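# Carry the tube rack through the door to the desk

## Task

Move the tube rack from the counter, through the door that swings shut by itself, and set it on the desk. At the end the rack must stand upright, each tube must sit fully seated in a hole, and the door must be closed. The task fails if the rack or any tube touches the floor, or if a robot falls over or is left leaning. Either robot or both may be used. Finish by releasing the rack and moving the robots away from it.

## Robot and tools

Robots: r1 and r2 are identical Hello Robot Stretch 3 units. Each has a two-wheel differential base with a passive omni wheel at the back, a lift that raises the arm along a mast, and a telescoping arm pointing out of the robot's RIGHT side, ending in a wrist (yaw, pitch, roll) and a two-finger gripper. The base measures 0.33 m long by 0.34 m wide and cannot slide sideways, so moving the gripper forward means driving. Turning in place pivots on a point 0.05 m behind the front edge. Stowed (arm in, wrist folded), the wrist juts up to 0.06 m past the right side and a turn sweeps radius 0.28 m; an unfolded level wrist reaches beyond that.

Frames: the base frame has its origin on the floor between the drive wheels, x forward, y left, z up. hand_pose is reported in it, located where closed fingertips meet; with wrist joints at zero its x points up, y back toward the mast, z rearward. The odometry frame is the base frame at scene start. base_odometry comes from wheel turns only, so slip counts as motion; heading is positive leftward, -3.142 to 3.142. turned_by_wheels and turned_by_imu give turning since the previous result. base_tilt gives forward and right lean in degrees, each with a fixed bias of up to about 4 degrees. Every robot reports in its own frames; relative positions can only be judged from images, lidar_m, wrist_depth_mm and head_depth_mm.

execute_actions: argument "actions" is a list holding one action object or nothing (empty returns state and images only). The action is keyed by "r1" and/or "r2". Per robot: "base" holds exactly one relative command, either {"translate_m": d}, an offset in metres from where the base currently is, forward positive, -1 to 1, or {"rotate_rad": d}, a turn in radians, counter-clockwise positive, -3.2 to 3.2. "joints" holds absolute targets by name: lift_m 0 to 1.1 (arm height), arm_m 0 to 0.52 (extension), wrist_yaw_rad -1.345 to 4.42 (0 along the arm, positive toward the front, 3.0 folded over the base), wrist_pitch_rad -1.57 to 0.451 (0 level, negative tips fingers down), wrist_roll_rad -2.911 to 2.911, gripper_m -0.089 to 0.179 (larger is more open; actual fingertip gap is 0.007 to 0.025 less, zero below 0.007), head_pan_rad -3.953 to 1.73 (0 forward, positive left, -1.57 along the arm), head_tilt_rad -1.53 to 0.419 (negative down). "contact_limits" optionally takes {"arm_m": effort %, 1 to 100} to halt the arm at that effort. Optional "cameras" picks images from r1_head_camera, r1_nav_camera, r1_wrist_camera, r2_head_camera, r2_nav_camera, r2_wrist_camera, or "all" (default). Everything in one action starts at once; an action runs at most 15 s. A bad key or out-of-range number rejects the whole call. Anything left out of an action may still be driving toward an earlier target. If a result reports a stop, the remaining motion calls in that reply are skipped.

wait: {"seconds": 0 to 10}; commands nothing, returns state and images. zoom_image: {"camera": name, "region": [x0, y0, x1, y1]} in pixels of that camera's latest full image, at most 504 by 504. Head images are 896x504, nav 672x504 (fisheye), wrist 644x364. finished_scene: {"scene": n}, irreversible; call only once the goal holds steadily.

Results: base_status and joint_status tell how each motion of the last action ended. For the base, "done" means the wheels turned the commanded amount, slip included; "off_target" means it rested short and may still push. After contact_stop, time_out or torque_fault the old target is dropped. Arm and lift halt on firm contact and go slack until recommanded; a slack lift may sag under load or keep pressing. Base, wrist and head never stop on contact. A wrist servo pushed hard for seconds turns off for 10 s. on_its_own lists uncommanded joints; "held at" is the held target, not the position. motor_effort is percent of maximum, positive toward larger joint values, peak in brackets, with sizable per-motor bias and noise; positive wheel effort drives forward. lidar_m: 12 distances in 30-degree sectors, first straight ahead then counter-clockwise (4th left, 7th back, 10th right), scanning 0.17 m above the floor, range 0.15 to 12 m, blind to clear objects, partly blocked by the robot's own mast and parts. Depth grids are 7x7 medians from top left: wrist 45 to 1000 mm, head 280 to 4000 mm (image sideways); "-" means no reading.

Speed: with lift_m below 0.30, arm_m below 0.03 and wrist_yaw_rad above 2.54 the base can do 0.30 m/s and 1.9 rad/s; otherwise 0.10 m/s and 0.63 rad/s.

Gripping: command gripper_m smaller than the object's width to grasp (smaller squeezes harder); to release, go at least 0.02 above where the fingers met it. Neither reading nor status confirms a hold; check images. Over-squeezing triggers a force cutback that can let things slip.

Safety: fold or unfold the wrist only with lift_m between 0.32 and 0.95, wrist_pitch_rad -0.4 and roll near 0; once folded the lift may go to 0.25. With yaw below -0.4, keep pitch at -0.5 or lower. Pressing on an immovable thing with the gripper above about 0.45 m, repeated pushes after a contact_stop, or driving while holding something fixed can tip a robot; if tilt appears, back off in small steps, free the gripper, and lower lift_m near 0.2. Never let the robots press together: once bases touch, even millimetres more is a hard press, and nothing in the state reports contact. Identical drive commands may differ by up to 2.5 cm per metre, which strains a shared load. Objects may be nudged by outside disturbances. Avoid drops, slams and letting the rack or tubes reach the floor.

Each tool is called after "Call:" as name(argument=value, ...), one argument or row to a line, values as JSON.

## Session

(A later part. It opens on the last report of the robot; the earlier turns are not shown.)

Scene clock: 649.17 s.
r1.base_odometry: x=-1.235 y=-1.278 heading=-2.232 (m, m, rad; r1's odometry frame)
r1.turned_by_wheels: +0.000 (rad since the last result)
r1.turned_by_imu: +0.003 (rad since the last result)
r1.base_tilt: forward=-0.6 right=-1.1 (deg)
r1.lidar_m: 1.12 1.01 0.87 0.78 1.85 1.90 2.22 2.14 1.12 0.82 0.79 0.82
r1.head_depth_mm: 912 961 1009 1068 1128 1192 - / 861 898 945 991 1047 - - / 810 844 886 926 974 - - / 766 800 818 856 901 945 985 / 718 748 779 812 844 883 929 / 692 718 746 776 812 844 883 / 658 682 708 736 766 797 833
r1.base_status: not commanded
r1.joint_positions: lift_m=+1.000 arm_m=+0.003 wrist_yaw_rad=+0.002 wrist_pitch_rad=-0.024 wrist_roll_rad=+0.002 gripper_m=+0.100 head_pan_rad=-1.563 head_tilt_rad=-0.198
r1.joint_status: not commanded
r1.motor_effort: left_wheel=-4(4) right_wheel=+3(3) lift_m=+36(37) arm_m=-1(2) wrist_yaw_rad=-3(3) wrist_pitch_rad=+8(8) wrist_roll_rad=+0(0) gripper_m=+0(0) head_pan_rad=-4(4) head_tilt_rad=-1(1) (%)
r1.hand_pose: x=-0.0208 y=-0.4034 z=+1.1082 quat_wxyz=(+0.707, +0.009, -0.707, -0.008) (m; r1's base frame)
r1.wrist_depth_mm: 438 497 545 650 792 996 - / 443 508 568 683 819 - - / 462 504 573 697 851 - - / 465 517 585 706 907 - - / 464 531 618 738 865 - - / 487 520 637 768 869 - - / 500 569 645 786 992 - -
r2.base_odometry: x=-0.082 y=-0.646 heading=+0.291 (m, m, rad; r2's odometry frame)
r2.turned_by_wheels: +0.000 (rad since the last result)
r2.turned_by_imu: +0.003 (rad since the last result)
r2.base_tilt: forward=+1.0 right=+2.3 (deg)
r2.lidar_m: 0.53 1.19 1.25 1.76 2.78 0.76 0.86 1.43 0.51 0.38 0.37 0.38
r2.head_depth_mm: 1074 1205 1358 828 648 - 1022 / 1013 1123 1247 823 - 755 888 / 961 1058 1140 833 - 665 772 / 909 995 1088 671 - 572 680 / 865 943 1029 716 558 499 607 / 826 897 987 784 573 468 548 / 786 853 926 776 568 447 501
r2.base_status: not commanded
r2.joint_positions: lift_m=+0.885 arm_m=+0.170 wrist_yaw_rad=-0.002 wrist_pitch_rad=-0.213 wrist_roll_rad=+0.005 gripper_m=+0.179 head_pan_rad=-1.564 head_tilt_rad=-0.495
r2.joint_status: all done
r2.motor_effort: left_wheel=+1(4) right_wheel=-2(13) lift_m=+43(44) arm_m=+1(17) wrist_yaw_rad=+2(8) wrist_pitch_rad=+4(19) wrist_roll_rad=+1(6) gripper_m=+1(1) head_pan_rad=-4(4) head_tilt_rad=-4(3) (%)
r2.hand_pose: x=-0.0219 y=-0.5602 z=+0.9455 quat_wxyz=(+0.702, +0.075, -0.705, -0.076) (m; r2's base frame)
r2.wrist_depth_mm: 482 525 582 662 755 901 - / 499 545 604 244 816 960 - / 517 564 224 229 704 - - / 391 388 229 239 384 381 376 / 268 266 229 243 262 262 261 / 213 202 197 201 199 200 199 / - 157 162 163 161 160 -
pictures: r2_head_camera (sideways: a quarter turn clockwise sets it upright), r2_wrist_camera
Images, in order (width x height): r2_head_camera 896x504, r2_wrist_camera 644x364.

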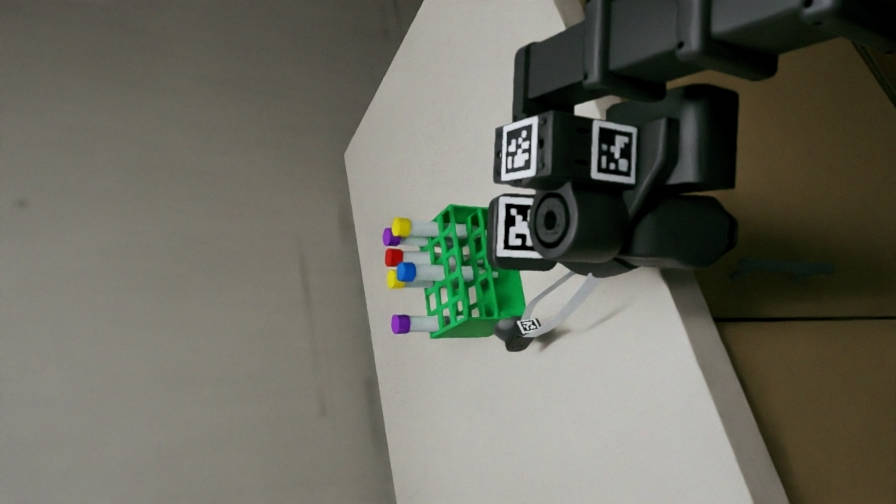

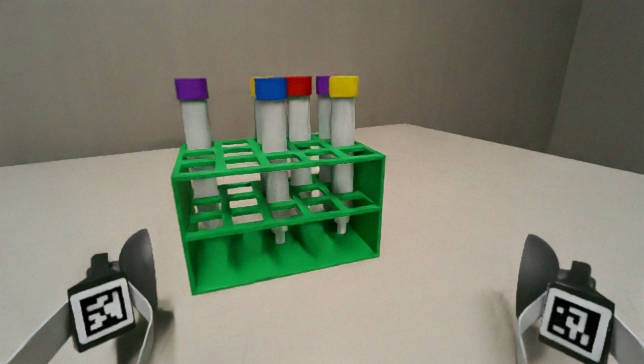

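Call:
execute_actions(
  actions=[
    {"r2": {"base": {"rotate_rad": 0.125}}},
  ],
  cameras=[],
)

Call:
execute_actions(
  actions=[
    {"r2": {"base": {"translate_m": -0.025}}},
  ],
  cameras=["r2_head_camera", "r2_wrist_camera"],
)

Scene clock: 659.50 s.
r1.base_odometry: x=-1.235 y=-1.278 heading=-2.232 (m, m, rad; r1's odometry frame)
r1.turned_by_wheels: +0.000 (rad since the last result)
r1.turned_by_imu: +0.001 (rad since the last result)
r1.base_tilt: forward=-0.6 right=-1.1 (deg)
r1.lidar_m: 1.12 1.01 0.87 0.76 1.85 1.90 2.21 2.14 1.12 0.82 0.79 0.82
r1.head_depth_mm: 912 961 1010 1070 1130 1188 - / 863 899 943 994 1044 - - / 809 845 886 930 973 - - / 766 798 819 854 902 945 987 / 716 747 779 811 848 881 926 / 690 717 745 776 808 845 883 / 659 683 707 736 765 796 833
r1.base_status: not commanded
r1.joint_positions: lift_m=+1.000 arm_m=+0.003 wrist_yaw_rad=+0.002 wrist_pitch_rad=-0.024 wrist_roll_rad=+0.002 gripper_m=+0.100 head_pan_rad=-1.563 head_tilt_rad=-0.198
r1.joint_status: not commanded
r1.motor_effort: left_wheel=-4(4) right_wheel=+3(3) lift_m=+36(36) arm_m=-1(1) wrist_yaw_rad=-3(3) wrist_pitch_rad=+8(8) wrist_roll_rad=+0(0) gripper_m=+0(0) head_pan_rad=-3(4) head_tilt_rad=-1(2) (%)
r1.hand_pose: x=-0.0208 y=-0.4034 z=+1.1082 quat_wxyz=(+0.707, +0.009, -0.707, -0.008) (m; r1's base frame)
r1.wrist_depth_mm: 443 492 555 661 811 987 - / 449 504 566 674 814 - - / 457 516 579 694 861 - - / 466 519 585 727 894 - - / 471 524 614 741 893 - - / 482 525 627 761 891 - - / 490 566 637 773 979 - -
r2.base_odometry: x=-0.082 y=-0.646 heading=+0.415 (m, m, rad; r2's odometry frame)
r2.turned_by_wheels: +0.125 (rad since the last result)
r2.turned_by_imu: +0.125 (rad since the last result)
r2.base_tilt: forward=+1.0 right=+2.3 (deg)
r2.lidar_m: 0.62 1.19 1.32 2.05 2.76 0.76 1.43 1.43 0.46 0.37 0.37 0.40
r2.head_depth_mm: 968 1066 1189 826 650 - 822 / 930 1027 1125 821 - 651 754 / 891 980 1078 667 - 596 686 / 862 939 1029 760 - 545 622 / 827 907 996 796 556 483 578 / 800 872 958 783 572 464 538 / 776 840 919 773 567 447 502
r2.base_status: done
r2.joint_positions: lift_m=+0.885 arm_m=+0.170 wrist_yaw_rad=-0.001 wrist_pitch_rad=-0.213 wrist_roll_rad=+0.005 gripper_m=+0.179 head_pan_rad=-1.564 head_tilt_rad=-0.495
r2.joint_status: not commanded
r2.motor_effort: left_wheel=-4(7) right_wheel=+4(10) lift_m=+43(43) arm_m=+2(2) wrist_yaw_rad=+0(1) wrist_pitch_rad=+4(4) wrist_roll_rad=+1(1) gripper_m=-1(1) head_pan_rad=-4(4) head_tilt_rad=-4(3) (%)
r2.hand_pose: x=-0.0216 y=-0.5602 z=+0.9455 quat_wxyz=(+0.702, +0.075, -0.705, -0.076) (m; r2's base frame)
r2.wrist_depth_mm: 474 514 556 606 664 726 826 / 501 534 582 625 230 784 891 / 520 566 606 533 219 787 959 / 391 391 386 236 222 225 379 / 266 285 266 228 229 236 260 / 212 202 201 196 200 199 198 / - 157 162 162 161 161 -
pictures: none
No camera images: the call's "cameras" was empty. Leave "cameras" out to get every camera's image.

Scene clock: 661.70 s.
r1.base_odometry: x=-1.235 y=-1.278 heading=-2.232 (m, m, rad; r1's odometry frame)
r1.turned_by_wheels: +0.000 (rad since the last result)
r1.turned_by_imu: +0.000 (rad since the last result)
r1.base_tilt: forward=-0.6 right=-1.1 (deg)
r1.lidar_m: 1.12 1.01 0.84 0.74 1.85 1.91 2.22 2.14 1.12 0.82 0.79 0.82
r1.head_depth_mm: 913 958 1009 1063 1126 1191 - / 859 896 941 993 1041 - - / 810 845 886 929 976 - - / 766 799 818 855 903 946 983 / 718 748 779 814 849 883 927 / 691 717 746 778 806 846 884 / 659 684 707 737 767 799 832
r1.base_status: not commanded
r1.joint_positions: lift_m=+1.000 arm_m=+0.003 wrist_yaw_rad=+0.002 wrist_pitch_rad=-0.024 wrist_roll_rad=+0.002 gripper_m=+0.100 head_pan_rad=-1.563 head_tilt_rad=-0.198
r1.joint_status: not commanded
r1.motor_effort: left_wheel=-4(4) right_wheel=+4(4) lift_m=+36(36) arm_m=-1(1) wrist_yaw_rad=-3(3) wrist_pitch_rad=+8(8) wrist_roll_rad=+0(0) gripper_m=+0(0) head_pan_rad=-4(4) head_tilt_rad=-1(1) (%)
r1.hand_pose: x=-0.0208 y=-0.4034 z=+1.1082 quat_wxyz=(+0.707, +0.009, -0.707, -0.008) (m; r1's base frame)
r1.wrist_depth_mm: 440 484 552 666 804 - - / 449 505 569 687 810 - - / 457 517 576 695 845 - - / 458 523 583 723 870 - - / 476 530 607 728 873 - - / 480 519 633 771 866 - - / 488 568 652 790 - - -
r2.base_odometry: x=-0.105 y=-0.656 heading=+0.415 (m, m, rad; r2's odometry frame)
r2.turned_by_wheels: +0.000 (rad since the last result)
r2.turned_by_imu: +0.000 (rad since the last result)
r2.base_tilt: forward=+1.1 right=+2.3 (deg)
r2.lidar_m: 0.63 1.21 1.34 2.10 2.75 0.74 1.41 1.40 0.47 0.38 0.38 0.41
r2.head_depth_mm: 974 1079 1211 831 649 - 848 / 931 1036 1129 819 - 671 776 / 901 991 1084 681 - 614 705 / 867 951 1036 659 - 557 648 / 836 913 1010 796 557 498 595 / 804 880 965 782 572 467 553 / 782 846 924 777 567 449 516
r2.base_status: done
r2.joint_positions: lift_m=+0.885 arm_m=+0.170 wrist_yaw_rad=-0.001 wrist_pitch_rad=-0.213 wrist_roll_rad=+0.005 gripper_m=+0.179 head_pan_rad=-1.564 head_tilt_rad=-0.495
r2.joint_status: not commanded
r2.motor_effort: left_wheel=-4(9) right_wheel=+4(8) lift_m=+43(43) arm_m=+2(2) wrist_yaw_rad=+1(1) wrist_pitch_rad=+4(4) wrist_roll_rad=+1(1) gripper_m=+1(1) head_pan_rad=-4(4) head_tilt_rad=-4(3) (%)
r2.hand_pose: x=-0.0216 y=-0.5602 z=+0.9455 quat_wxyz=(+0.702, +0.075, -0.705, -0.076) (m; r2's base frame)
r2.wrist_depth_mm: 486 520 563 616 683 749 837 / 509 547 587 624 237 792 910 / 526 563 602 224 237 821 971 / 389 390 385 221 226 379 377 / 267 285 264 230 230 263 258 / 213 202 202 199 201 199 199 / - 156 163 161 162 160 -
pictures: r2_head_camera (sideways: a quarter turn clockwise sets it upright), r2_wrist_camera
Images, in order (width x height): r2_head_camera 896x504, r2_wrist_camera 644x364.

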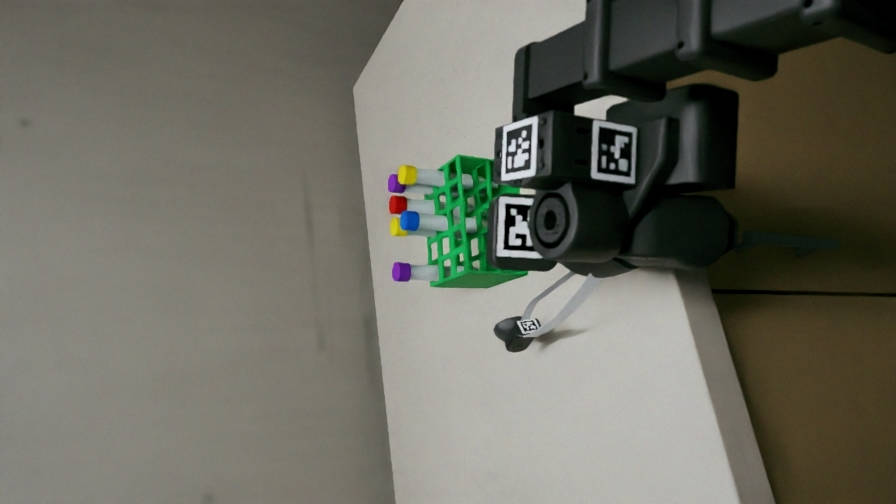

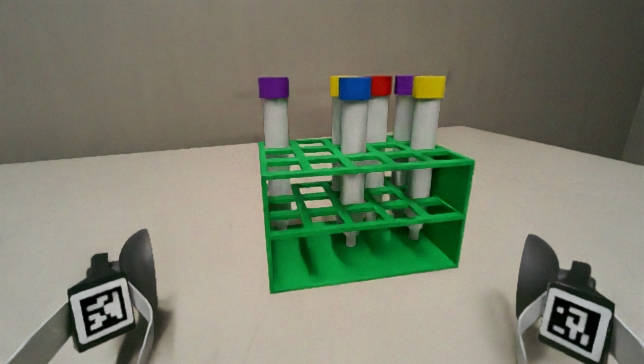

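Call:
execute_actions(
  actions=[
    {"r2": {"base": {"translate_m": -0.02}, "joints": {"arm_m": 0.24}}},
  ],
  cameras=["r2_head_camera", "r2_wrist_camera"],
)

Scene clock: 671.77 s.
r1.base_odometry: x=-1.235 y=-1.278 heading=-2.232 (m, m, rad; r1's odometry frame)
r1.turned_by_wheels: +0.000 (rad since the last result)
r1.turned_by_imu: +0.001 (rad since the last result)
r1.base_tilt: forward=-0.7 right=-1.0 (deg)
r1.lidar_m: 1.12 1.01 0.82 0.72 1.85 1.90 2.22 2.14 1.12 0.82 0.79 0.82
r1.head_depth_mm: 911 963 1011 1067 1133 1191 - / 859 898 944 989 1047 - - / 812 846 885 930 977 - - / 765 799 819 857 904 946 985 / 719 744 778 812 847 883 924 / 691 718 747 778 809 842 884 / 659 684 708 738 764 797 834
r1.base_status: not commanded
r1.joint_positions: lift_m=+1.000 arm_m=+0.003 wrist_yaw_rad=+0.002 wrist_pitch_rad=-0.024 wrist_roll_rad=+0.002 gripper_m=+0.100 head_pan_rad=-1.563 head_tilt_rad=-0.198
r1.joint_status: not commanded
r1.motor_effort: left_wheel=-4(4) right_wheel=+3(3) lift_m=+36(36) arm_m=-1(1) wrist_yaw_rad=-3(3) wrist_pitch_rad=+8(8) wrist_roll_rad=+0(0) gripper_m=+1(0) head_pan_rad=-4(4) head_tilt_rad=-1(1) (%)
r1.hand_pose: x=-0.0208 y=-0.4034 z=+1.1082 quat_wxyz=(+0.707, +0.009, -0.707, -0.008) (m; r1's base frame)
r1.wrist_depth_mm: 443 499 546 668 814 986 - / 443 506 567 688 841 - - / 451 512 582 681 887 - - / 458 523 600 717 865 - - / 469 528 627 733 873 - - / 484 529 647 759 876 - - / 489 579 640 785 982 - -
r2.base_odometry: x=-0.123 y=-0.664 heading=+0.415 (m, m, rad; r2's odometry frame)
r2.turned_by_wheels: +0.000 (rad since the last result)
r2.turned_by_imu: +0.000 (rad since the last result)
r2.base_tilt: forward=+1.1 right=+2.3 (deg)
r2.lidar_m: 0.64 1.23 1.36 2.13 2.75 0.72 1.39 1.38 0.48 0.39 0.39 0.42
r2.head_depth_mm: 980 1088 1221 831 650 - 841 / 942 1037 1132 896 - 647 796 / 908 1003 1091 858 - 597 721 / 871 959 1036 676 558 555 661 / 842 920 1009 788 576 500 608 / 814 883 970 786 573 479 566 / 790 854 937 776 568 461 527
r2.base_status: done
r2.joint_positions: lift_m=+0.885 arm_m=+0.240 wrist_yaw_rad=-0.001 wrist_pitch_rad=-0.214 wrist_roll_rad=+0.005 gripper_m=+0.179 head_pan_rad=-1.564 head_tilt_rad=-0.495
r2.joint_status: all done
r2.motor_effort: left_wheel=-4(7) right_wheel=+4(7) lift_m=+43(43) arm_m=+4(5) wrist_yaw_rad=+2(1) wrist_pitch_rad=+5(5) wrist_roll_rad=+1(1) gripper_m=+1(1) head_pan_rad=-3(4) head_tilt_rad=-3(3) (%)
r2.hand_pose: x=-0.0216 y=-0.6300 z=+0.9454 quat_wxyz=(+0.702, +0.075, -0.705, -0.076) (m; r2's base frame)
r2.wrist_depth_mm: 442 469 512 554 606 686 757 / 456 490 537 567 612 722 821 / 472 516 546 163 170 751 886 / 391 388 158 144 160 376 379 / 267 266 141 156 160 232 258 / 211 115 160 152 167 181 198 / - 156 147 158 158 155 -
pictures: r2_head_camera (sideways: a quarter turn clockwise sets it upright), r2_wrist_camera
Images, in order (width x height): r2_head_camera 896x504, r2_wrist_camera 644x364.

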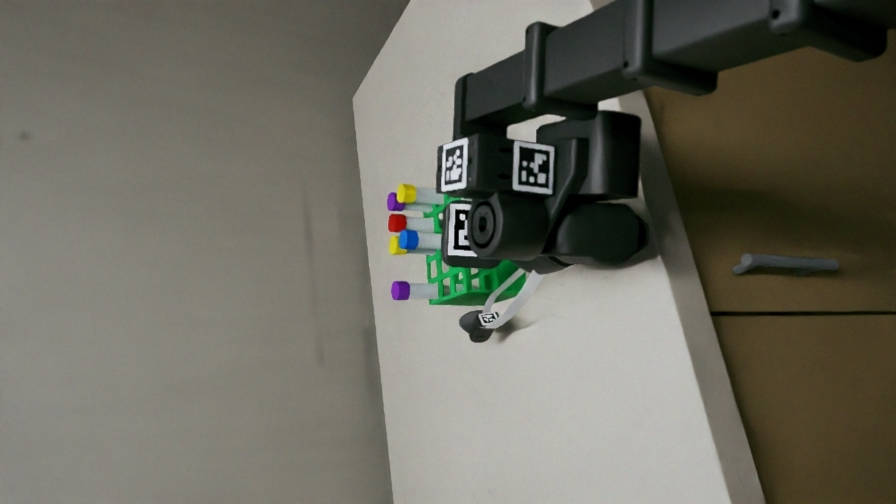

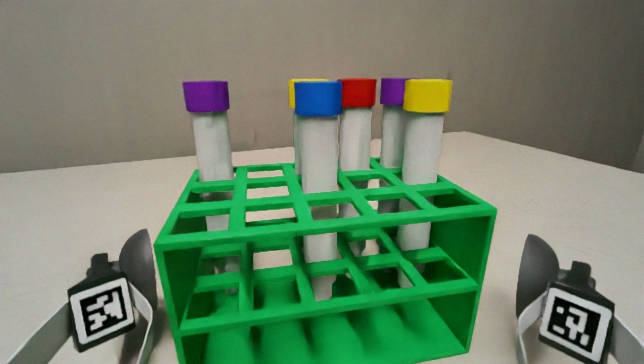

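Call:
execute_actions(
  actions=[
    {"r2": {"joints": {"arm_m": 0.0, "wrist_yaw_rad": 1.57}}, "r1": {"base": {"translate_m": -0.024}, "joints": {"arm_m": 0.30}}},
  ],
  cameras=["r1_wrist_camera"],
)

Scene clock: 740.30 s.
r1.base_odometry: x=-1.220 y=-1.259 heading=-2.233 (m, m, rad; r1's odometry frame)
r1.turned_by_wheels: +0.000 (rad since the last result)
r1.turned_by_imu: +0.001 (rad since the last result)
r1.base_tilt: forward=-0.6 right=-1.1 (deg)
r1.lidar_m: 1.14 1.03 0.83 0.72 1.84 1.89 2.21 2.11 1.14 0.83 0.80 0.83
r1.head_depth_mm: 930 976 1027 1074 - 1218 1305 / 874 915 960 1001 - 1130 1195 / 823 860 900 934 - 1051 1109 / 779 810 842 872 908 973 1026 / 735 764 797 830 865 908 948 / 695 724 756 785 819 856 899 / 667 693 720 748 776 810 844
r1.base_status: done
r1.joint_positions: lift_m=+1.000 arm_m=+0.300 wrist_yaw_rad=+0.002 wrist_pitch_rad=-0.024 wrist_roll_rad=+0.002 gripper_m=+0.100 head_pan_rad=-1.563 head_tilt_rad=-0.198
r1.joint_status: all done
r1.motor_effort: left_wheel=-4(10) right_wheel=+3(4) lift_m=+36(37) arm_m=+5(4) wrist_yaw_rad=-2(3) wrist_pitch_rad=+8(8) wrist_roll_rad=+0(0) gripper_m=+0(0) head_pan_rad=-4(4) head_tilt_rad=-1(1) (%)
r1.hand_pose: x=-0.0210 y=-0.7002 z=+1.1082 quat_wxyz=(+0.707, +0.009, -0.707, -0.008) (m; r1's base frame)
r1.wrist_depth_mm: 253 288 317 390 461 587 788 / 258 282 327 401 479 616 826 / 264 287 325 403 502 634 866 / 273 292 342 422 515 669 963 / 275 296 348 434 514 696 975 / 282 295 362 446 517 759 - / 285 317 362 461 572 812 -
r2.base_odometry: x=-0.123 y=-0.664 heading=+0.415 (m, m, rad; r2's odometry frame)
r2.turned_by_wheels: +0.000 (rad since the last result)
r2.turned_by_imu: +0.001 (rad since the last result)
r2.base_tilt: forward=+1.1 right=+2.3 (deg)
r2.lidar_m: 0.64 1.23 1.36 2.13 2.74 0.73 1.39 1.39 0.48 0.39 0.39 0.42
r2.head_depth_mm: 980 1091 1222 827 620 705 - / 946 1038 1136 820 591 649 - / 907 997 1082 813 587 600 - / 871 960 1044 802 583 555 624 / 842 920 1006 659 576 500 610 / 814 885 976 706 571 480 561 / 786 855 937 773 568 460 514
r2.base_status: not commanded
r2.joint_positions: lift_m=+0.885 arm_m=+0.003 wrist_yaw_rad=+1.569 wrist_pitch_rad=-0.214 wrist_roll_rad=+0.005 gripper_m=+0.179 head_pan_rad=-1.564 head_tilt_rad=-0.495
r2.joint_status: all done
joint sent to its limit — the command would take r2.arm_m past its lower limit, so that joint was sent only as far as its limit.
r2.motor_effort: left_wheel=-4(5) right_wheel=+5(6) lift_m=+43(43) arm_m=-4(5) wrist_yaw_rad=+1(8) wrist_pitch_rad=+5(5) wrist_roll_rad=+1(1) gripper_m=+1(1) head_pan_rad=-4(3) head_tilt_rad=-3(3) (%)
r2.hand_pose: x=+0.2239 y=-0.1484 z=+0.9453 quat_wxyz=(+0.550, +0.551, -0.445, +0.442) (m; r2's base frame)
r2.wrist_depth_mm: 956 - - - - 958 737 / 956 - - - - 981 754 / 1000 - - 854 696 690 689 / - - - 697 394 378 377 / - - - 734 366 274 261 / - - - 807 404 268 199 / - - - 861 415 287 -
pictures: r1_wrist_camera
Images, in order (width x height): r1_wrist_camera 644x364.

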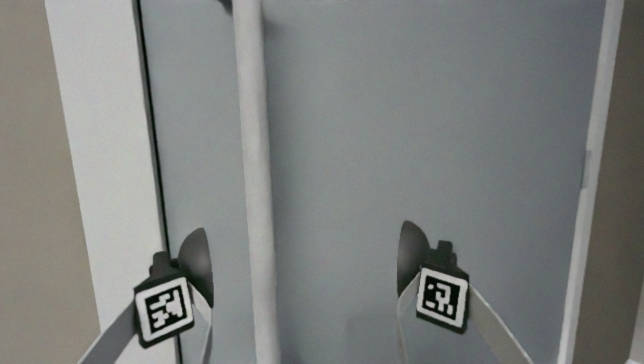

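Call:
execute_actions(
  actions=[
    {"r2": {"base": {"rotate_rad": 0.52}}, "r1": {"base": {"translate_m": 0.033}, "joints": {"arm_m": 0.37}}},
  ],
  cameras=["r1_wrist_camera"],
)

Scene clock: 751.57 s.
r1.base_odometry: x=-1.241 y=-1.285 heading=-2.233 (m, m, rad; r1's odometry frame)
r1.turned_by_wheels: +0.000 (rad since the last result)
r1.turned_by_imu: +0.002 (rad since the last result)
r1.base_tilt: forward=-0.7 right=-1.1 (deg)
r1.lidar_m: 1.11 1.00 0.82 0.68 1.85 1.91 2.23 2.15 1.12 0.82 0.79 0.81
r1.head_depth_mm: 910 953 1000 1052 - 1196 1278 / 852 891 939 977 1064 1105 1168 / 805 841 879 905 997 1023 1083 / 760 791 820 853 890 954 1002 / 709 740 772 805 842 878 927 / 685 714 741 773 805 840 878 / 655 679 704 732 760 792 829
r1.base_status: done
r1.joint_positions: lift_m=+1.000 arm_m=+0.370 wrist_yaw_rad=+0.002 wrist_pitch_rad=-0.024 wrist_roll_rad=+0.002 gripper_m=+0.100 head_pan_rad=-1.563 head_tilt_rad=-0.198
r1.joint_status: all done
r1.motor_effort: left_wheel=-3(5) right_wheel=+3(8) lift_m=+36(36) arm_m=+4(3) wrist_yaw_rad=-3(2) wrist_pitch_rad=+8(8) wrist_roll_rad=+0(0) gripper_m=+0(0) head_pan_rad=-5(4) head_tilt_rad=-1(1) (%)
r1.hand_pose: x=-0.0210 y=-0.7702 z=+1.1082 quat_wxyz=(+0.707, +0.009, -0.707, -0.008) (m; r1's base frame)
r1.wrist_depth_mm: 190 225 253 298 363 459 613 / 195 216 258 307 374 473 651 / 199 222 265 312 382 500 694 / 206 225 276 326 405 514 744 / 210 227 289 333 397 542 755 / 216 226 294 344 398 602 840 / 224 245 297 360 454 626 889
r2.base_odometry: x=-0.123 y=-0.664 heading=+0.935 (m, m, rad; r2's odometry frame)
r2.turned_by_wheels: +0.520 (rad since the last result)
r2.turned_by_imu: +0.517 (rad since the last result)
r2.base_tilt: forward=+1.1 right=+2.2 (deg)
r2.lidar_m: 1.23 1.36 2.13 2.74 0.81 1.39 1.38 0.49 0.39 0.39 0.42 0.64
r2.head_depth_mm: 790 861 946 640 596 478 - / 808 877 963 734 591 476 - / 817 889 981 811 585 489 - / 833 907 1001 800 581 487 594 / 848 926 1017 793 577 498 609 / 861 946 1028 785 571 531 621 / 876 957 1052 773 567 545 626
r2.base_status: done
r2.joint_positions: lift_m=+0.885 arm_m=+0.003 wrist_yaw_rad=+1.569 wrist_pitch_rad=-0.214 wrist_roll_rad=+0.005 gripper_m=+0.179 head_pan_rad=-1.564 head_tilt_rad=-0.495
r2.joint_status: not commanded
r2.motor_effort: left_wheel=-4(8) right_wheel=+5(10) lift_m=+43(43) arm_m=-4(4) wrist_yaw_rad=+1(1) wrist_pitch_rad=+5(5) wrist_roll_rad=+1(1) gripper_m=+0(0) head_pan_rad=-4(4) head_tilt_rad=-3(3) (%)
r2.hand_pose: x=+0.2239 y=-0.1484 z=+0.9453 quat_wxyz=(+0.550, +0.551, -0.445, +0.442) (m; r2's base frame)
r2.wrist_depth_mm: - - - - - 978 916 / - - - - - - 966 / - - - - - 798 693 / - - - - - 627 379 / - - - - - 636 338 / - - - - - 669 320 / - - - - - 646 -
pictures: r1_wrist_camera
Images, in order (width x height): r1_wrist_camera 644x364.

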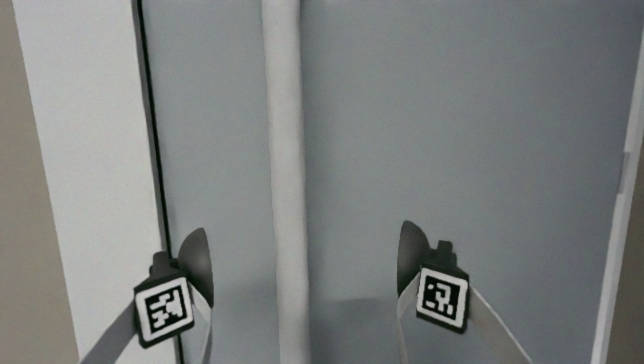

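Call:
execute_actions(
  actions=[
    {"r2": {"base": {"translate_m": -0.403}}, "r1": {"joints": {"arm_m": 0.415}}},
  ],
  cameras=["r1_wrist_camera"],
)

Scene clock: 768.10 s.
r1.base_odometry: x=-1.241 y=-1.285 heading=-2.233 (m, m, rad; r1's odometry frame)
r1.turned_by_wheels: +0.000 (rad since the last result)
r1.turned_by_imu: +0.001 (rad since the last result)
r1.base_tilt: forward=-0.6 right=-1.1 (deg)
r1.lidar_m: 1.11 0.53 0.66 1.38 1.85 1.91 2.23 2.14 1.12 0.82 0.79 0.82
r1.head_depth_mm: 909 953 1001 1055 - 1192 1276 / 853 890 937 979 1049 1101 1170 / 806 841 880 - 985 1024 1083 / 763 794 819 854 889 952 1004 / 709 741 771 806 845 881 927 / 686 714 741 773 804 839 877 / 653 678 704 733 758 792 826
r1.base_status: not commanded
r1.joint_positions: lift_m=+1.000 arm_m=+0.415 wrist_yaw_rad=+0.002 wrist_pitch_rad=-0.024 wrist_roll_rad=+0.002 gripper_m=+0.100 head_pan_rad=-1.563 head_tilt_rad=-0.198
r1.joint_status: all done
r1.motor_effort: left_wheel=-3(3) right_wheel=+3(3) lift_m=+36(36) arm_m=+5(5) wrist_yaw_rad=-2(2) wrist_pitch_rad=+8(8) wrist_roll_rad=+0(0) gripper_m=+0(0) head_pan_rad=-4(4) head_tilt_rad=-2(1) (%)
r1.hand_pose: x=-0.0210 y=-0.8152 z=+1.1082 quat_wxyz=(+0.707, +0.009, -0.707, -0.008) (m; r1's base frame)
r1.wrist_depth_mm: 163 191 210 257 309 391 521 / 166 196 215 263 319 407 556 / 169 200 224 271 331 425 585 / 173 205 229 278 345 444 628 / 176 207 238 288 340 461 666 / 178 191 247 293 339 496 708 / 181 222 253 305 385 539 783
r2.base_odometry: x=-0.362 y=-0.989 heading=+0.935 (m, m, rad; r2's odometry frame)
r2.turned_by_wheels: +0.000 (rad since the last result)
r2.turned_by_imu: -0.001 (rad since the last result)
r2.base_tilt: forward=+1.0 right=+2.3 (deg)
r2.lidar_m: 1.63 1.80 2.79 0.63 1.22 0.99 0.99 0.42 0.34 0.33 0.36 0.55
r2.head_depth_mm: 740 809 885 828 594 464 - / 754 819 904 822 592 461 - / 766 835 916 810 587 459 - / 776 849 936 799 581 457 499 / 790 861 953 792 578 453 512 / 805 880 969 629 573 450 523 / 818 898 988 735 567 460 527
r2.base_status: done
r2.joint_positions: lift_m=+0.885 arm_m=+0.003 wrist_yaw_rad=+1.569 wrist_pitch_rad=-0.214 wrist_roll_rad=+0.005 gripper_m=+0.179 head_pan_rad=-1.564 head_tilt_rad=-0.495
r2.joint_status: not commanded
r2.motor_effort: left_wheel=-3(7) right_wheel=+5(7) lift_m=+43(43) arm_m=-4(4) wrist_yaw_rad=+0(1) wrist_pitch_rad=+5(5) wrist_roll_rad=+1(1) gripper_m=+1(1) head_pan_rad=-4(4) head_tilt_rad=-3(3) (%)
r2.hand_pose: x=+0.2239 y=-0.1484 z=+0.9453 quat_wxyz=(+0.550, +0.551, -0.445, +0.442) (m; r2's base frame)
r2.wrist_depth_mm: - - - - - - - / - - - - - - - / - - - - - 686 679 / - - - - - 465 376 / - - - - - 505 277 / - - - - - 518 220 / - - - - - 504 -
pictures: r1_wrist_camera
Images, in order (width x height): r1_wrist_camera 644x364.

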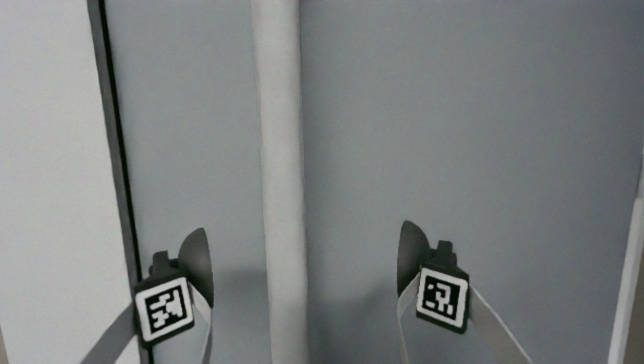

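Call:
execute_actions(
  actions=[
    {"r2": {"base": {"rotate_rad": -0.52}}, "r1": {"joints": {"gripper_m": -0.01}}},
  ],
  cameras=["r1_wrist_camera", "r2_wrist_camera", "r2_head_camera"],
)

Scene clock: 776.33 s.
r1.base_odometry: x=-1.241 y=-1.285 heading=-2.232 (m, m, rad; r1's odometry frame)
r1.turned_by_wheels: +0.000 (rad since the last result)
r1.turned_by_imu: +0.001 (rad since the last result)
r1.base_tilt: forward=-0.5 right=-1.0 (deg)
r1.lidar_m: 1.12 0.69 0.53 1.39 1.86 1.91 2.23 2.15 1.12 0.82 0.79 0.82
r1.head_depth_mm: 911 953 1003 1057 - 1188 1276 / 854 894 936 974 1051 1103 1170 / 804 840 877 - 985 1020 1078 / 760 793 819 856 889 954 1004 / 708 740 774 808 843 883 926 / 687 713 741 771 806 838 878 / 655 679 705 730 761 793 825
r1.base_status: not commanded
r1.joint_positions: lift_m=+1.000 arm_m=+0.415 wrist_yaw_rad=+0.018 wrist_pitch_rad=-0.024 wrist_roll_rad=+0.002 gripper_m=-0.010 head_pan_rad=-1.563 head_tilt_rad=-0.198
r1.joint_status: all done
r1.on_its_own: wrist_yaw_rad is at rest, and its effort (-21) is outside its rest range (-12 to +12)
r1.motor_effort: left_wheel=+4(4) right_wheel=-7(7) lift_m=+36(37) arm_m=+4(4) wrist_yaw_rad=-21(21) wrist_pitch_rad=+8(8) wrist_roll_rad=+0(0) gripper_m=-7(84) head_pan_rad=-4(4) head_tilt_rad=-1(2) (%)
r1.hand_pose: x=-0.0168 y=-0.8151 z=+1.1082 quat_wxyz=(+0.707, +0.015, -0.707, -0.002) (m; r1's base frame)
r1.wrist_depth_mm: 162 189 211 251 299 378 488 / 166 196 218 258 309 388 522 / 169 198 224 266 320 409 548 / 170 202 234 274 336 421 591 / 175 205 235 290 344 448 629 / 179 198 233 - 363 467 659 / 180 202 256 301 387 483 728
r2.base_odometry: x=-0.362 y=-0.989 heading=+0.415 (m, m, rad; r2's odometry frame)
r2.turned_by_wheels: -0.520 (rad since the last result)
r2.turned_by_imu: -0.515 (rad since the last result)
r2.base_tilt: forward=+1.1 right=+2.3 (deg)
r2.lidar_m: 0.55 1.63 1.79 2.80 0.66 1.21 0.99 0.99 0.42 0.33 0.33 0.36
r2.head_depth_mm: 918 1013 1148 1297 1476 1495 - / 884 973 1090 1235 1359 512 - / 850 935 1043 1149 586 491 - / 816 895 995 800 584 470 539 / 791 861 954 792 577 453 513 / 761 832 910 785 573 450 472 / 735 799 873 774 567 448 399
r2.base_status: done
r2.joint_positions: lift_m=+0.885 arm_m=+0.003 wrist_yaw_rad=+1.569 wrist_pitch_rad=-0.214 wrist_roll_rad=+0.005 gripper_m=+0.179 head_pan_rad=-1.564 head_tilt_rad=-0.495
r2.joint_status: not commanded
r2.motor_effort: left_wheel=+3(7) right_wheel=-4(7) lift_m=+43(43) arm_m=-5(4) wrist_yaw_rad=+0(0) wrist_pitch_rad=+5(5) wrist_roll_rad=+1(1) gripper_m=+0(0) head_pan_rad=-3(4) head_tilt_rad=-3(3) (%)
r2.hand_pose: x=+0.2239 y=-0.1484 z=+0.9453 quat_wxyz=(+0.550, +0.551, -0.445, +0.442) (m; r2's base frame)
r2.wrist_depth_mm: - - - - - 891 677 / - - - - - 920 665 / - - - 704 691 683 333 / - - - 467 379 371 339 / - - - 540 281 262 259 / - - - 588 272 201 198 / - - - 626 308 184 -
pictures: r1_wrist_camera, r2_head_camera (sideways: a quarter turn clockwise sets it upright), r2_wrist_camera
Images, in order (width x height): r1_wrist_camera 644x364, r2_head_camera 896x504, r2_wrist_camera 644x364.

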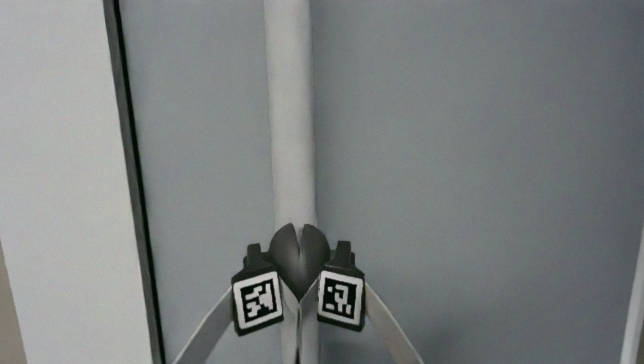

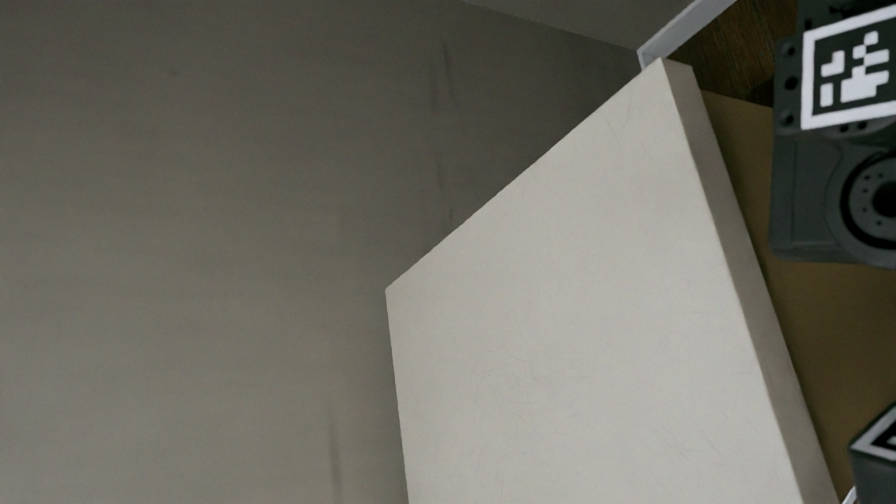

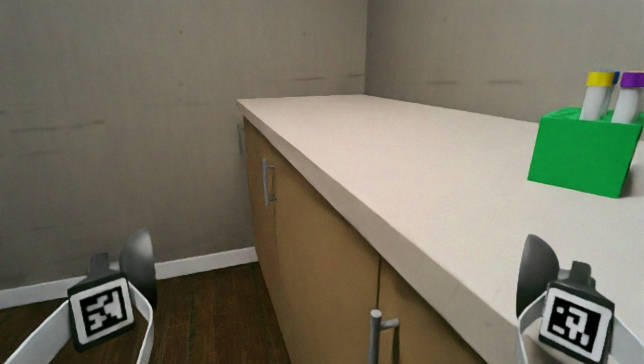

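Call:
zoom_image(
  camera="r1_wrist_camera",
  region=[200, 150, 400, 364],
)

Region (200, 150, 400, 364) of r1_wrist_camera's 644x364 image, scaled by 2.355; it fills the left 471 columns of this view, and the rest is white.

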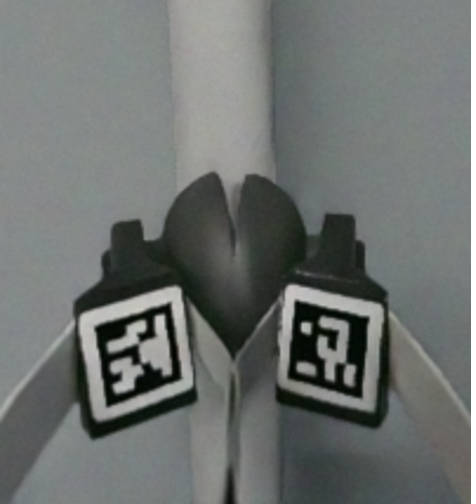

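Call:
execute_actions(
  actions=[
    {"r2": {"joints": {"arm_m": 0.35, "lift_m": 0.90}}, "r1": {"joints": {"gripper_m": 0.09, "arm_m": 0.45}}},
  ],
  cameras=["r1_wrist_camera", "r2_wrist_camera", "r2_head_camera"],
)

Scene clock: 794.80 s.
r1.base_odometry: x=-1.241 y=-1.285 heading=-2.233 (m, m, rad; r1's odometry frame)
r1.turned_by_wheels: +0.000 (rad since the last result)
r1.turned_by_imu: -0.071 (rad since the last result)
r1.base_tilt: forward=-1.1 right=-1.8 (deg)
r1.lidar_m: 1.05 1.01 0.53 1.31 1.83 1.87 2.27 2.13 1.22 0.83 0.79 0.81
r1.head_depth_mm: 1030 1078 1135 1193 - 1333 1420 / 952 994 1041 1077 1156 1213 1293 / 888 925 966 - 1068 1105 1166 / 830 864 900 919 976 1025 1068 / 779 809 832 863 895 947 987 / 723 752 776 809 839 874 913 / 695 718 742 770 798 826 858
r1.base_status: not commanded
r1.joint_positions: lift_m=+1.000 arm_m=+0.449 wrist_yaw_rad=+0.141 wrist_pitch_rad=-0.072 wrist_roll_rad=-0.002 gripper_m=+0.090 head_pan_rad=-1.563 head_tilt_rad=-0.198
r1.joint_status: all done
r1.on_its_own: wrist_yaw_rad is held at +0.101, not at your +0.000, by its stall guard, which is still easing; arm_m is at rest, and its effort (+17) is outside its rest range (-14 to +14)
r1.motor_effort: left_wheel=+3(6) right_wheel=+0(8) lift_m=+36(37) arm_m=+17(22) wrist_yaw_rad=-49(49) wrist_pitch_rad=+24(30) wrist_roll_rad=+2(2) gripper_m=-7(81) head_pan_rad=-4(4) head_tilt_rad=-1(1) (%)
r1.hand_pose: x=+0.0143 y=-0.8449 z=+1.0959 quat_wxyz=(+0.708, +0.075, -0.702, +0.024) (m; r1's base frame)
r1.wrist_depth_mm: 185 196 226 259 302 367 457 / 189 201 233 269 315 379 479 / 194 208 240 274 327 403 511 / 197 215 246 284 340 419 544 / 201 221 184 299 353 446 571 / 199 220 226 308 - 484 637 / 200 246 231 315 387 527 689
r2.base_odometry: x=-0.362 y=-0.989 heading=+0.415 (m, m, rad; r2's odometry frame)
r2.turned_by_wheels: +0.000 (rad since the last result)
r2.turned_by_imu: +0.001 (rad since the last result)
r2.base_tilt: forward=+1.0 right=+2.2 (deg)
r2.lidar_m: 0.55 1.63 1.79 2.80 0.66 1.22 0.99 0.99 0.42 0.33 0.33 0.36
r2.head_depth_mm: 914 1019 1147 1302 - - 1224 / 883 968 1085 - 578 526 1189 / 854 936 1036 1216 586 490 608 / 817 895 988 848 581 469 557 / 786 860 950 890 554 454 514 / 762 828 912 828 552 451 475 / 737 795 876 777 565 447 442
r2.base_status: not commanded
r2.joint_positions: lift_m=+0.900 arm_m=+0.350 wrist_yaw_rad=+1.569 wrist_pitch_rad=-0.215 wrist_roll_rad=+0.005 gripper_m=+0.179 head_pan_rad=-1.564 head_tilt_rad=-0.495
r2.joint_status: all done
r2.motor_effort: left_wheel=+3(3) right_wheel=-4(4) lift_m=+44(45) arm_m=+4(6) wrist_yaw_rad=+0(0) wrist_pitch_rad=+5(5) wrist_roll_rad=+1(1) gripper_m=+0(0) head_pan_rad=-4(4) head_tilt_rad=-3(3) (%)
r2.hand_pose: x=+0.2239 y=-0.4951 z=+0.9602 quat_wxyz=(+0.550, +0.551, -0.445, +0.442) (m; r2's base frame)
r2.wrist_depth_mm: - - - - 746 521 395 / - - - - 781 526 399 / - - 676 373 710 539 409 / - 433 389 384 426 420 391 / 308 316 293 293 292 291 287 / 231 225 225 223 222 222 220 / - 174 180 180 180 178 -
pictures: r1_wrist_camera, r2_head_camera (sideways: a quarter turn clockwise sets it upright), r2_wrist_camera
Images, in order (width x height): r1_wrist_camera 644x364, r2_head_camera 896x504, r2_wrist_camera 644x364.

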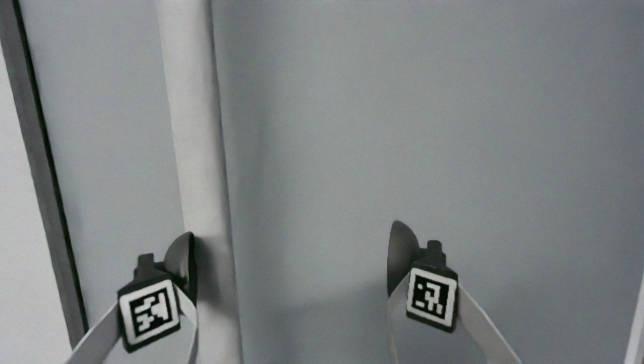

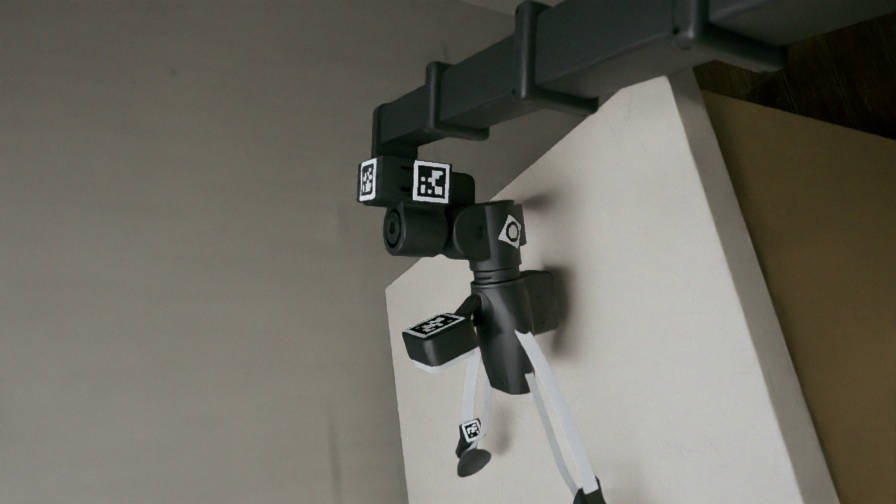

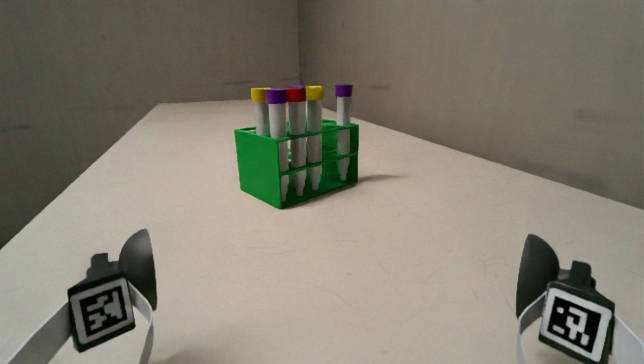

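Call:
execute_actions(
  actions=[
    {"r1": {"joints": {"arm_m": 0.37, "wrist_yaw_rad": 0.0}}},
  ],
  cameras=["r1_wrist_camera", "r1_head_camera"],
)

Scene clock: 804.57 s.
r1.base_odometry: x=-1.241 y=-1.285 heading=-2.233 (m, m, rad; r1's odometry frame)
r1.turned_by_wheels: +0.000 (rad since the last result)
r1.turned_by_imu: -0.025 (rad since the last result)
r1.base_tilt: forward=-0.6 right=-1.1 (deg)
r1.lidar_m: 1.03 1.02 0.53 1.29 1.83 1.86 2.29 2.13 1.26 0.84 0.79 0.81
r1.head_depth_mm: 1028 1087 1147 1211 - 1387 1477 / 953 993 1045 1096 1189 1246 1329 / 879 919 963 993 1102 1126 1197 / 820 857 895 924 977 1033 1089 / 770 797 823 859 894 956 999 / 720 738 769 801 836 869 914 / 678 704 732 761 790 824 856
r1.base_status: not commanded
r1.joint_positions: lift_m=+1.000 arm_m=+0.370 wrist_yaw_rad=+0.002 wrist_pitch_rad=-0.024 wrist_roll_rad=-0.001 gripper_m=+0.090 head_pan_rad=-1.564 head_tilt_rad=-0.201
r1.joint_status: all done
r1.motor_effort: left_wheel=+0(28) right_wheel=+1(34) lift_m=+34(35) arm_m=-5(4) wrist_yaw_rad=-2(98) wrist_pitch_rad=+8(9) wrist_roll_rad=+2(2) gripper_m=+0(16) head_pan_rad=-4(4) head_tilt_rad=+0(0) (%)
r1.hand_pose: x=-0.0210 y=-0.7709 z=+1.1082 quat_wxyz=(+0.708, +0.009, -0.706, -0.008) (m; r1's base frame)
r1.wrist_depth_mm: 235 203 308 374 485 653 - / 239 251 316 381 480 675 - / 243 255 325 394 507 711 - / 244 262 334 404 529 750 - / 252 265 349 411 551 812 - / 254 270 361 430 - 825 - / 264 276 360 449 579 979 -
r2.base_odometry: x=-0.362 y=-0.989 heading=+0.415 (m, m, rad; r2's odometry frame)
r2.turned_by_wheels: +0.000 (rad since the last result)
r2.turned_by_imu: +0.001 (rad since the last result)
r2.base_tilt: forward=+1.1 right=+2.3 (deg)
r2.lidar_m: 0.55 1.63 1.79 2.80 0.67 1.22 0.99 0.99 0.42 0.33 0.33 0.36
r2.head_depth_mm: 921 1016 1143 1293 - - 1231 / 881 981 1087 - 580 526 1201 / 850 933 1035 1218 586 490 610 / 821 898 991 846 580 469 557 / 788 861 947 889 557 453 513 / 761 832 906 827 553 450 476 / 734 797 875 780 568 448 441
r2.base_status: not commanded
r2.joint_positions: lift_m=+0.900 arm_m=+0.350 wrist_yaw_rad=+1.569 wrist_pitch_rad=-0.215 wrist_roll_rad=+0.005 gripper_m=+0.179 head_pan_rad=-1.564 head_tilt_rad=-0.495
r2.joint_status: not commanded
r2.motor_effort: left_wheel=+3(3) right_wheel=-4(4) lift_m=+43(43) arm_m=+5(4) wrist_yaw_rad=+2(1) wrist_pitch_rad=+5(5) wrist_roll_rad=+1(1) gripper_m=+0(0) head_pan_rad=-4(4) head_tilt_rad=-3(4) (%)
r2.hand_pose: x=+0.2239 y=-0.4951 z=+0.9602 quat_wxyz=(+0.550, +0.551, -0.445, +0.442) (m; r2's base frame)
r2.wrist_depth_mm: - - - - 762 523 390 / - - - - 778 532 403 / - 988 685 378 703 538 410 / - 433 387 384 423 419 393 / 306 317 296 292 293 291 287 / 231 225 224 223 222 222 219 / - 175 181 180 179 178 -
pictures: r1_head_camera (sideways: a quarter turn clockwise sets it upright), r1_wrist_camera
Images, in order (width x height): r1_head_camera 896x504, r1_wrist_camera 644x364.

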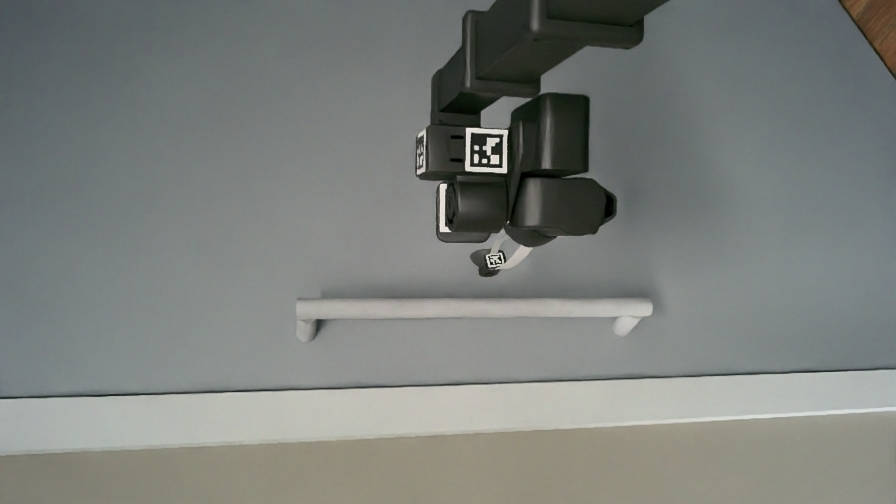

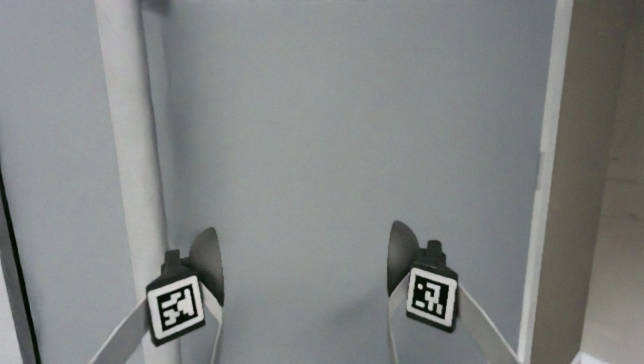

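Call:
execute_actions(
  actions=[
    {"r1": {"base": {"rotate_rad": 0.096}, "joints": {"wrist_yaw_rad": 0.52}}, "r2": {"joints": {"head_pan_rad": -0.9, "head_tilt_rad": -0.6}}},
  ],
  cameras=["r2_head_camera", "r2_wrist_camera", "r1_wrist_camera"],
)

Scene clock: 870.67 s.
r1.base_odometry: x=-1.241 y=-1.285 heading=-2.137 (m, m, rad; r1's odometry frame)
r1.turned_by_wheels: +0.096 (rad since the last result)
r1.turned_by_imu: +0.096 (rad since the last result)
r1.base_tilt: forward=-0.6 right=-1.1 (deg)
r1.lidar_m: 1.12 0.68 0.54 1.40 1.84 1.90 2.21 2.13 1.13 0.83 0.80 0.82
r1.head_depth_mm: 922 973 1020 1070 - 1221 1310 / 865 909 956 997 1077 1119 1198 / 815 854 894 920 1009 1040 1103 / 772 807 828 847 904 969 1023 / 724 752 785 819 850 899 942 / 694 719 749 781 816 855 893 / 664 689 714 743 772 804 840
r1.base_status: done
r1.joint_positions: lift_m=+1.000 arm_m=+0.370 wrist_yaw_rad=+0.517 wrist_pitch_rad=-0.024 wrist_roll_rad=-0.001 gripper_m=+0.090 head_pan_rad=-1.564 head_tilt_rad=-0.201
r1.joint_status: all done
r1.motor_effort: left_wheel=-3(11) right_wheel=+2(9) lift_m=+34(34) arm_m=-5(5) wrist_yaw_rad=+4(5) wrist_pitch_rad=+8(8) wrist_roll_rad=+2(2) gripper_m=+0(0) head_pan_rad=-4(4) head_tilt_rad=+0(0) (%)
r1.hand_pose: x=+0.1048 y=-0.7376 z=+1.1082 quat_wxyz=(+0.687, +0.189, -0.681, +0.172) (m; r1's base frame)
r1.wrist_depth_mm: 235 241 240 234 253 192 258 / 244 245 249 242 259 258 269 / 251 253 257 251 267 209 279 / 256 263 263 259 274 273 284 / 263 268 271 267 280 286 295 / 271 273 281 276 - 229 307 / 285 291 292 283 308 307 316
r2.base_odometry: x=-0.362 y=-0.989 heading=+0.415 (m, m, rad; r2's odometry frame)
r2.turned_by_wheels: +0.000 (rad since the last result)
r2.turned_by_imu: +0.001 (rad since the last result)
r2.base_tilt: forward=+1.0 right=+2.3 (deg)
r2.lidar_m: 0.55 1.63 1.79 2.82 0.67 1.22 0.99 0.99 0.42 0.33 0.33 0.36
r2.head_depth_mm: 733 804 881 693 528 428 503 / 757 830 897 690 518 437 534 / 775 861 923 685 522 448 568 / 801 890 947 677 519 458 608 / 824 923 958 622 516 521 656 / 855 959 950 637 511 556 708 / 885 990 937 654 508 579 773
r2.base_status: not commanded
r2.joint_positions: lift_m=+0.900 arm_m=+0.350 wrist_yaw_rad=+1.569 wrist_pitch_rad=-0.215 wrist_roll_rad=+0.005 gripper_m=+0.179 head_pan_rad=-0.907 head_tilt_rad=-0.592
r2.joint_status: all done
r2.motor_effort: left_wheel=+3(3) right_wheel=-4(4) lift_m=+43(43) arm_m=+4(5) wrist_yaw_rad=+1(0) wrist_pitch_rad=+5(5) wrist_roll_rad=+1(1) gripper_m=+1(1) head_pan_rad=+4(49) head_tilt_rad=-5(20) (%)
r2.hand_pose: x=+0.2239 y=-0.4951 z=+0.9602 quat_wxyz=(+0.550, +0.551, -0.445, +0.442) (m; r2's base frame)
r2.wrist_depth_mm: - - - - 747 518 394 / - - - - 777 532 401 / - 991 682 379 709 542 412 / - 435 393 386 425 418 391 / 309 317 294 294 291 291 287 / 231 224 225 224 223 222 219 / - 174 181 180 180 178 -
pictures: r1_wrist_camera, r2_head_camera (sideways: a quarter turn clockwise sets it upright), r2_wrist_camera
Images, in order (width x height): r1_wrist_camera 644x364, r2_head_camera 896x504, r2_wrist_camera 644x364.

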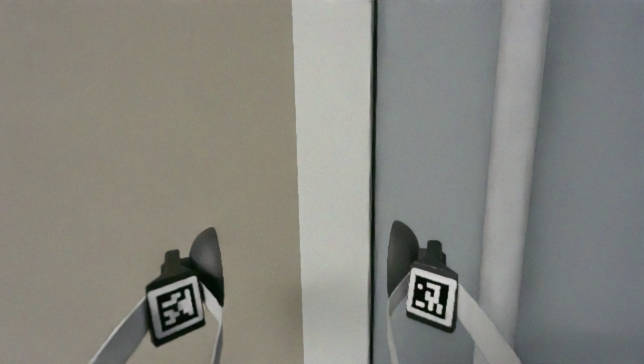

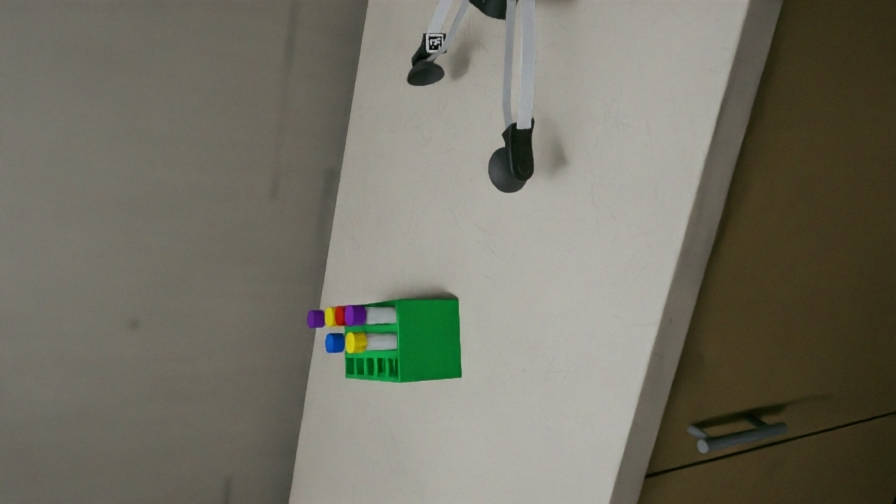

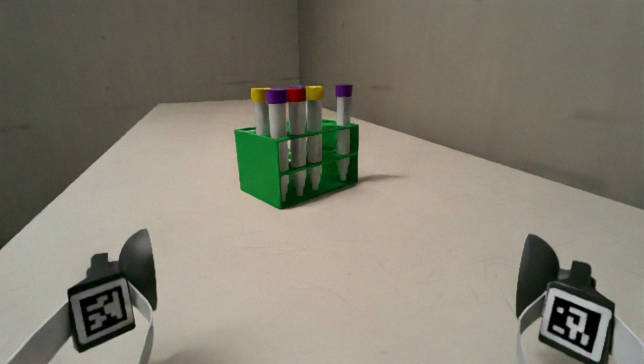

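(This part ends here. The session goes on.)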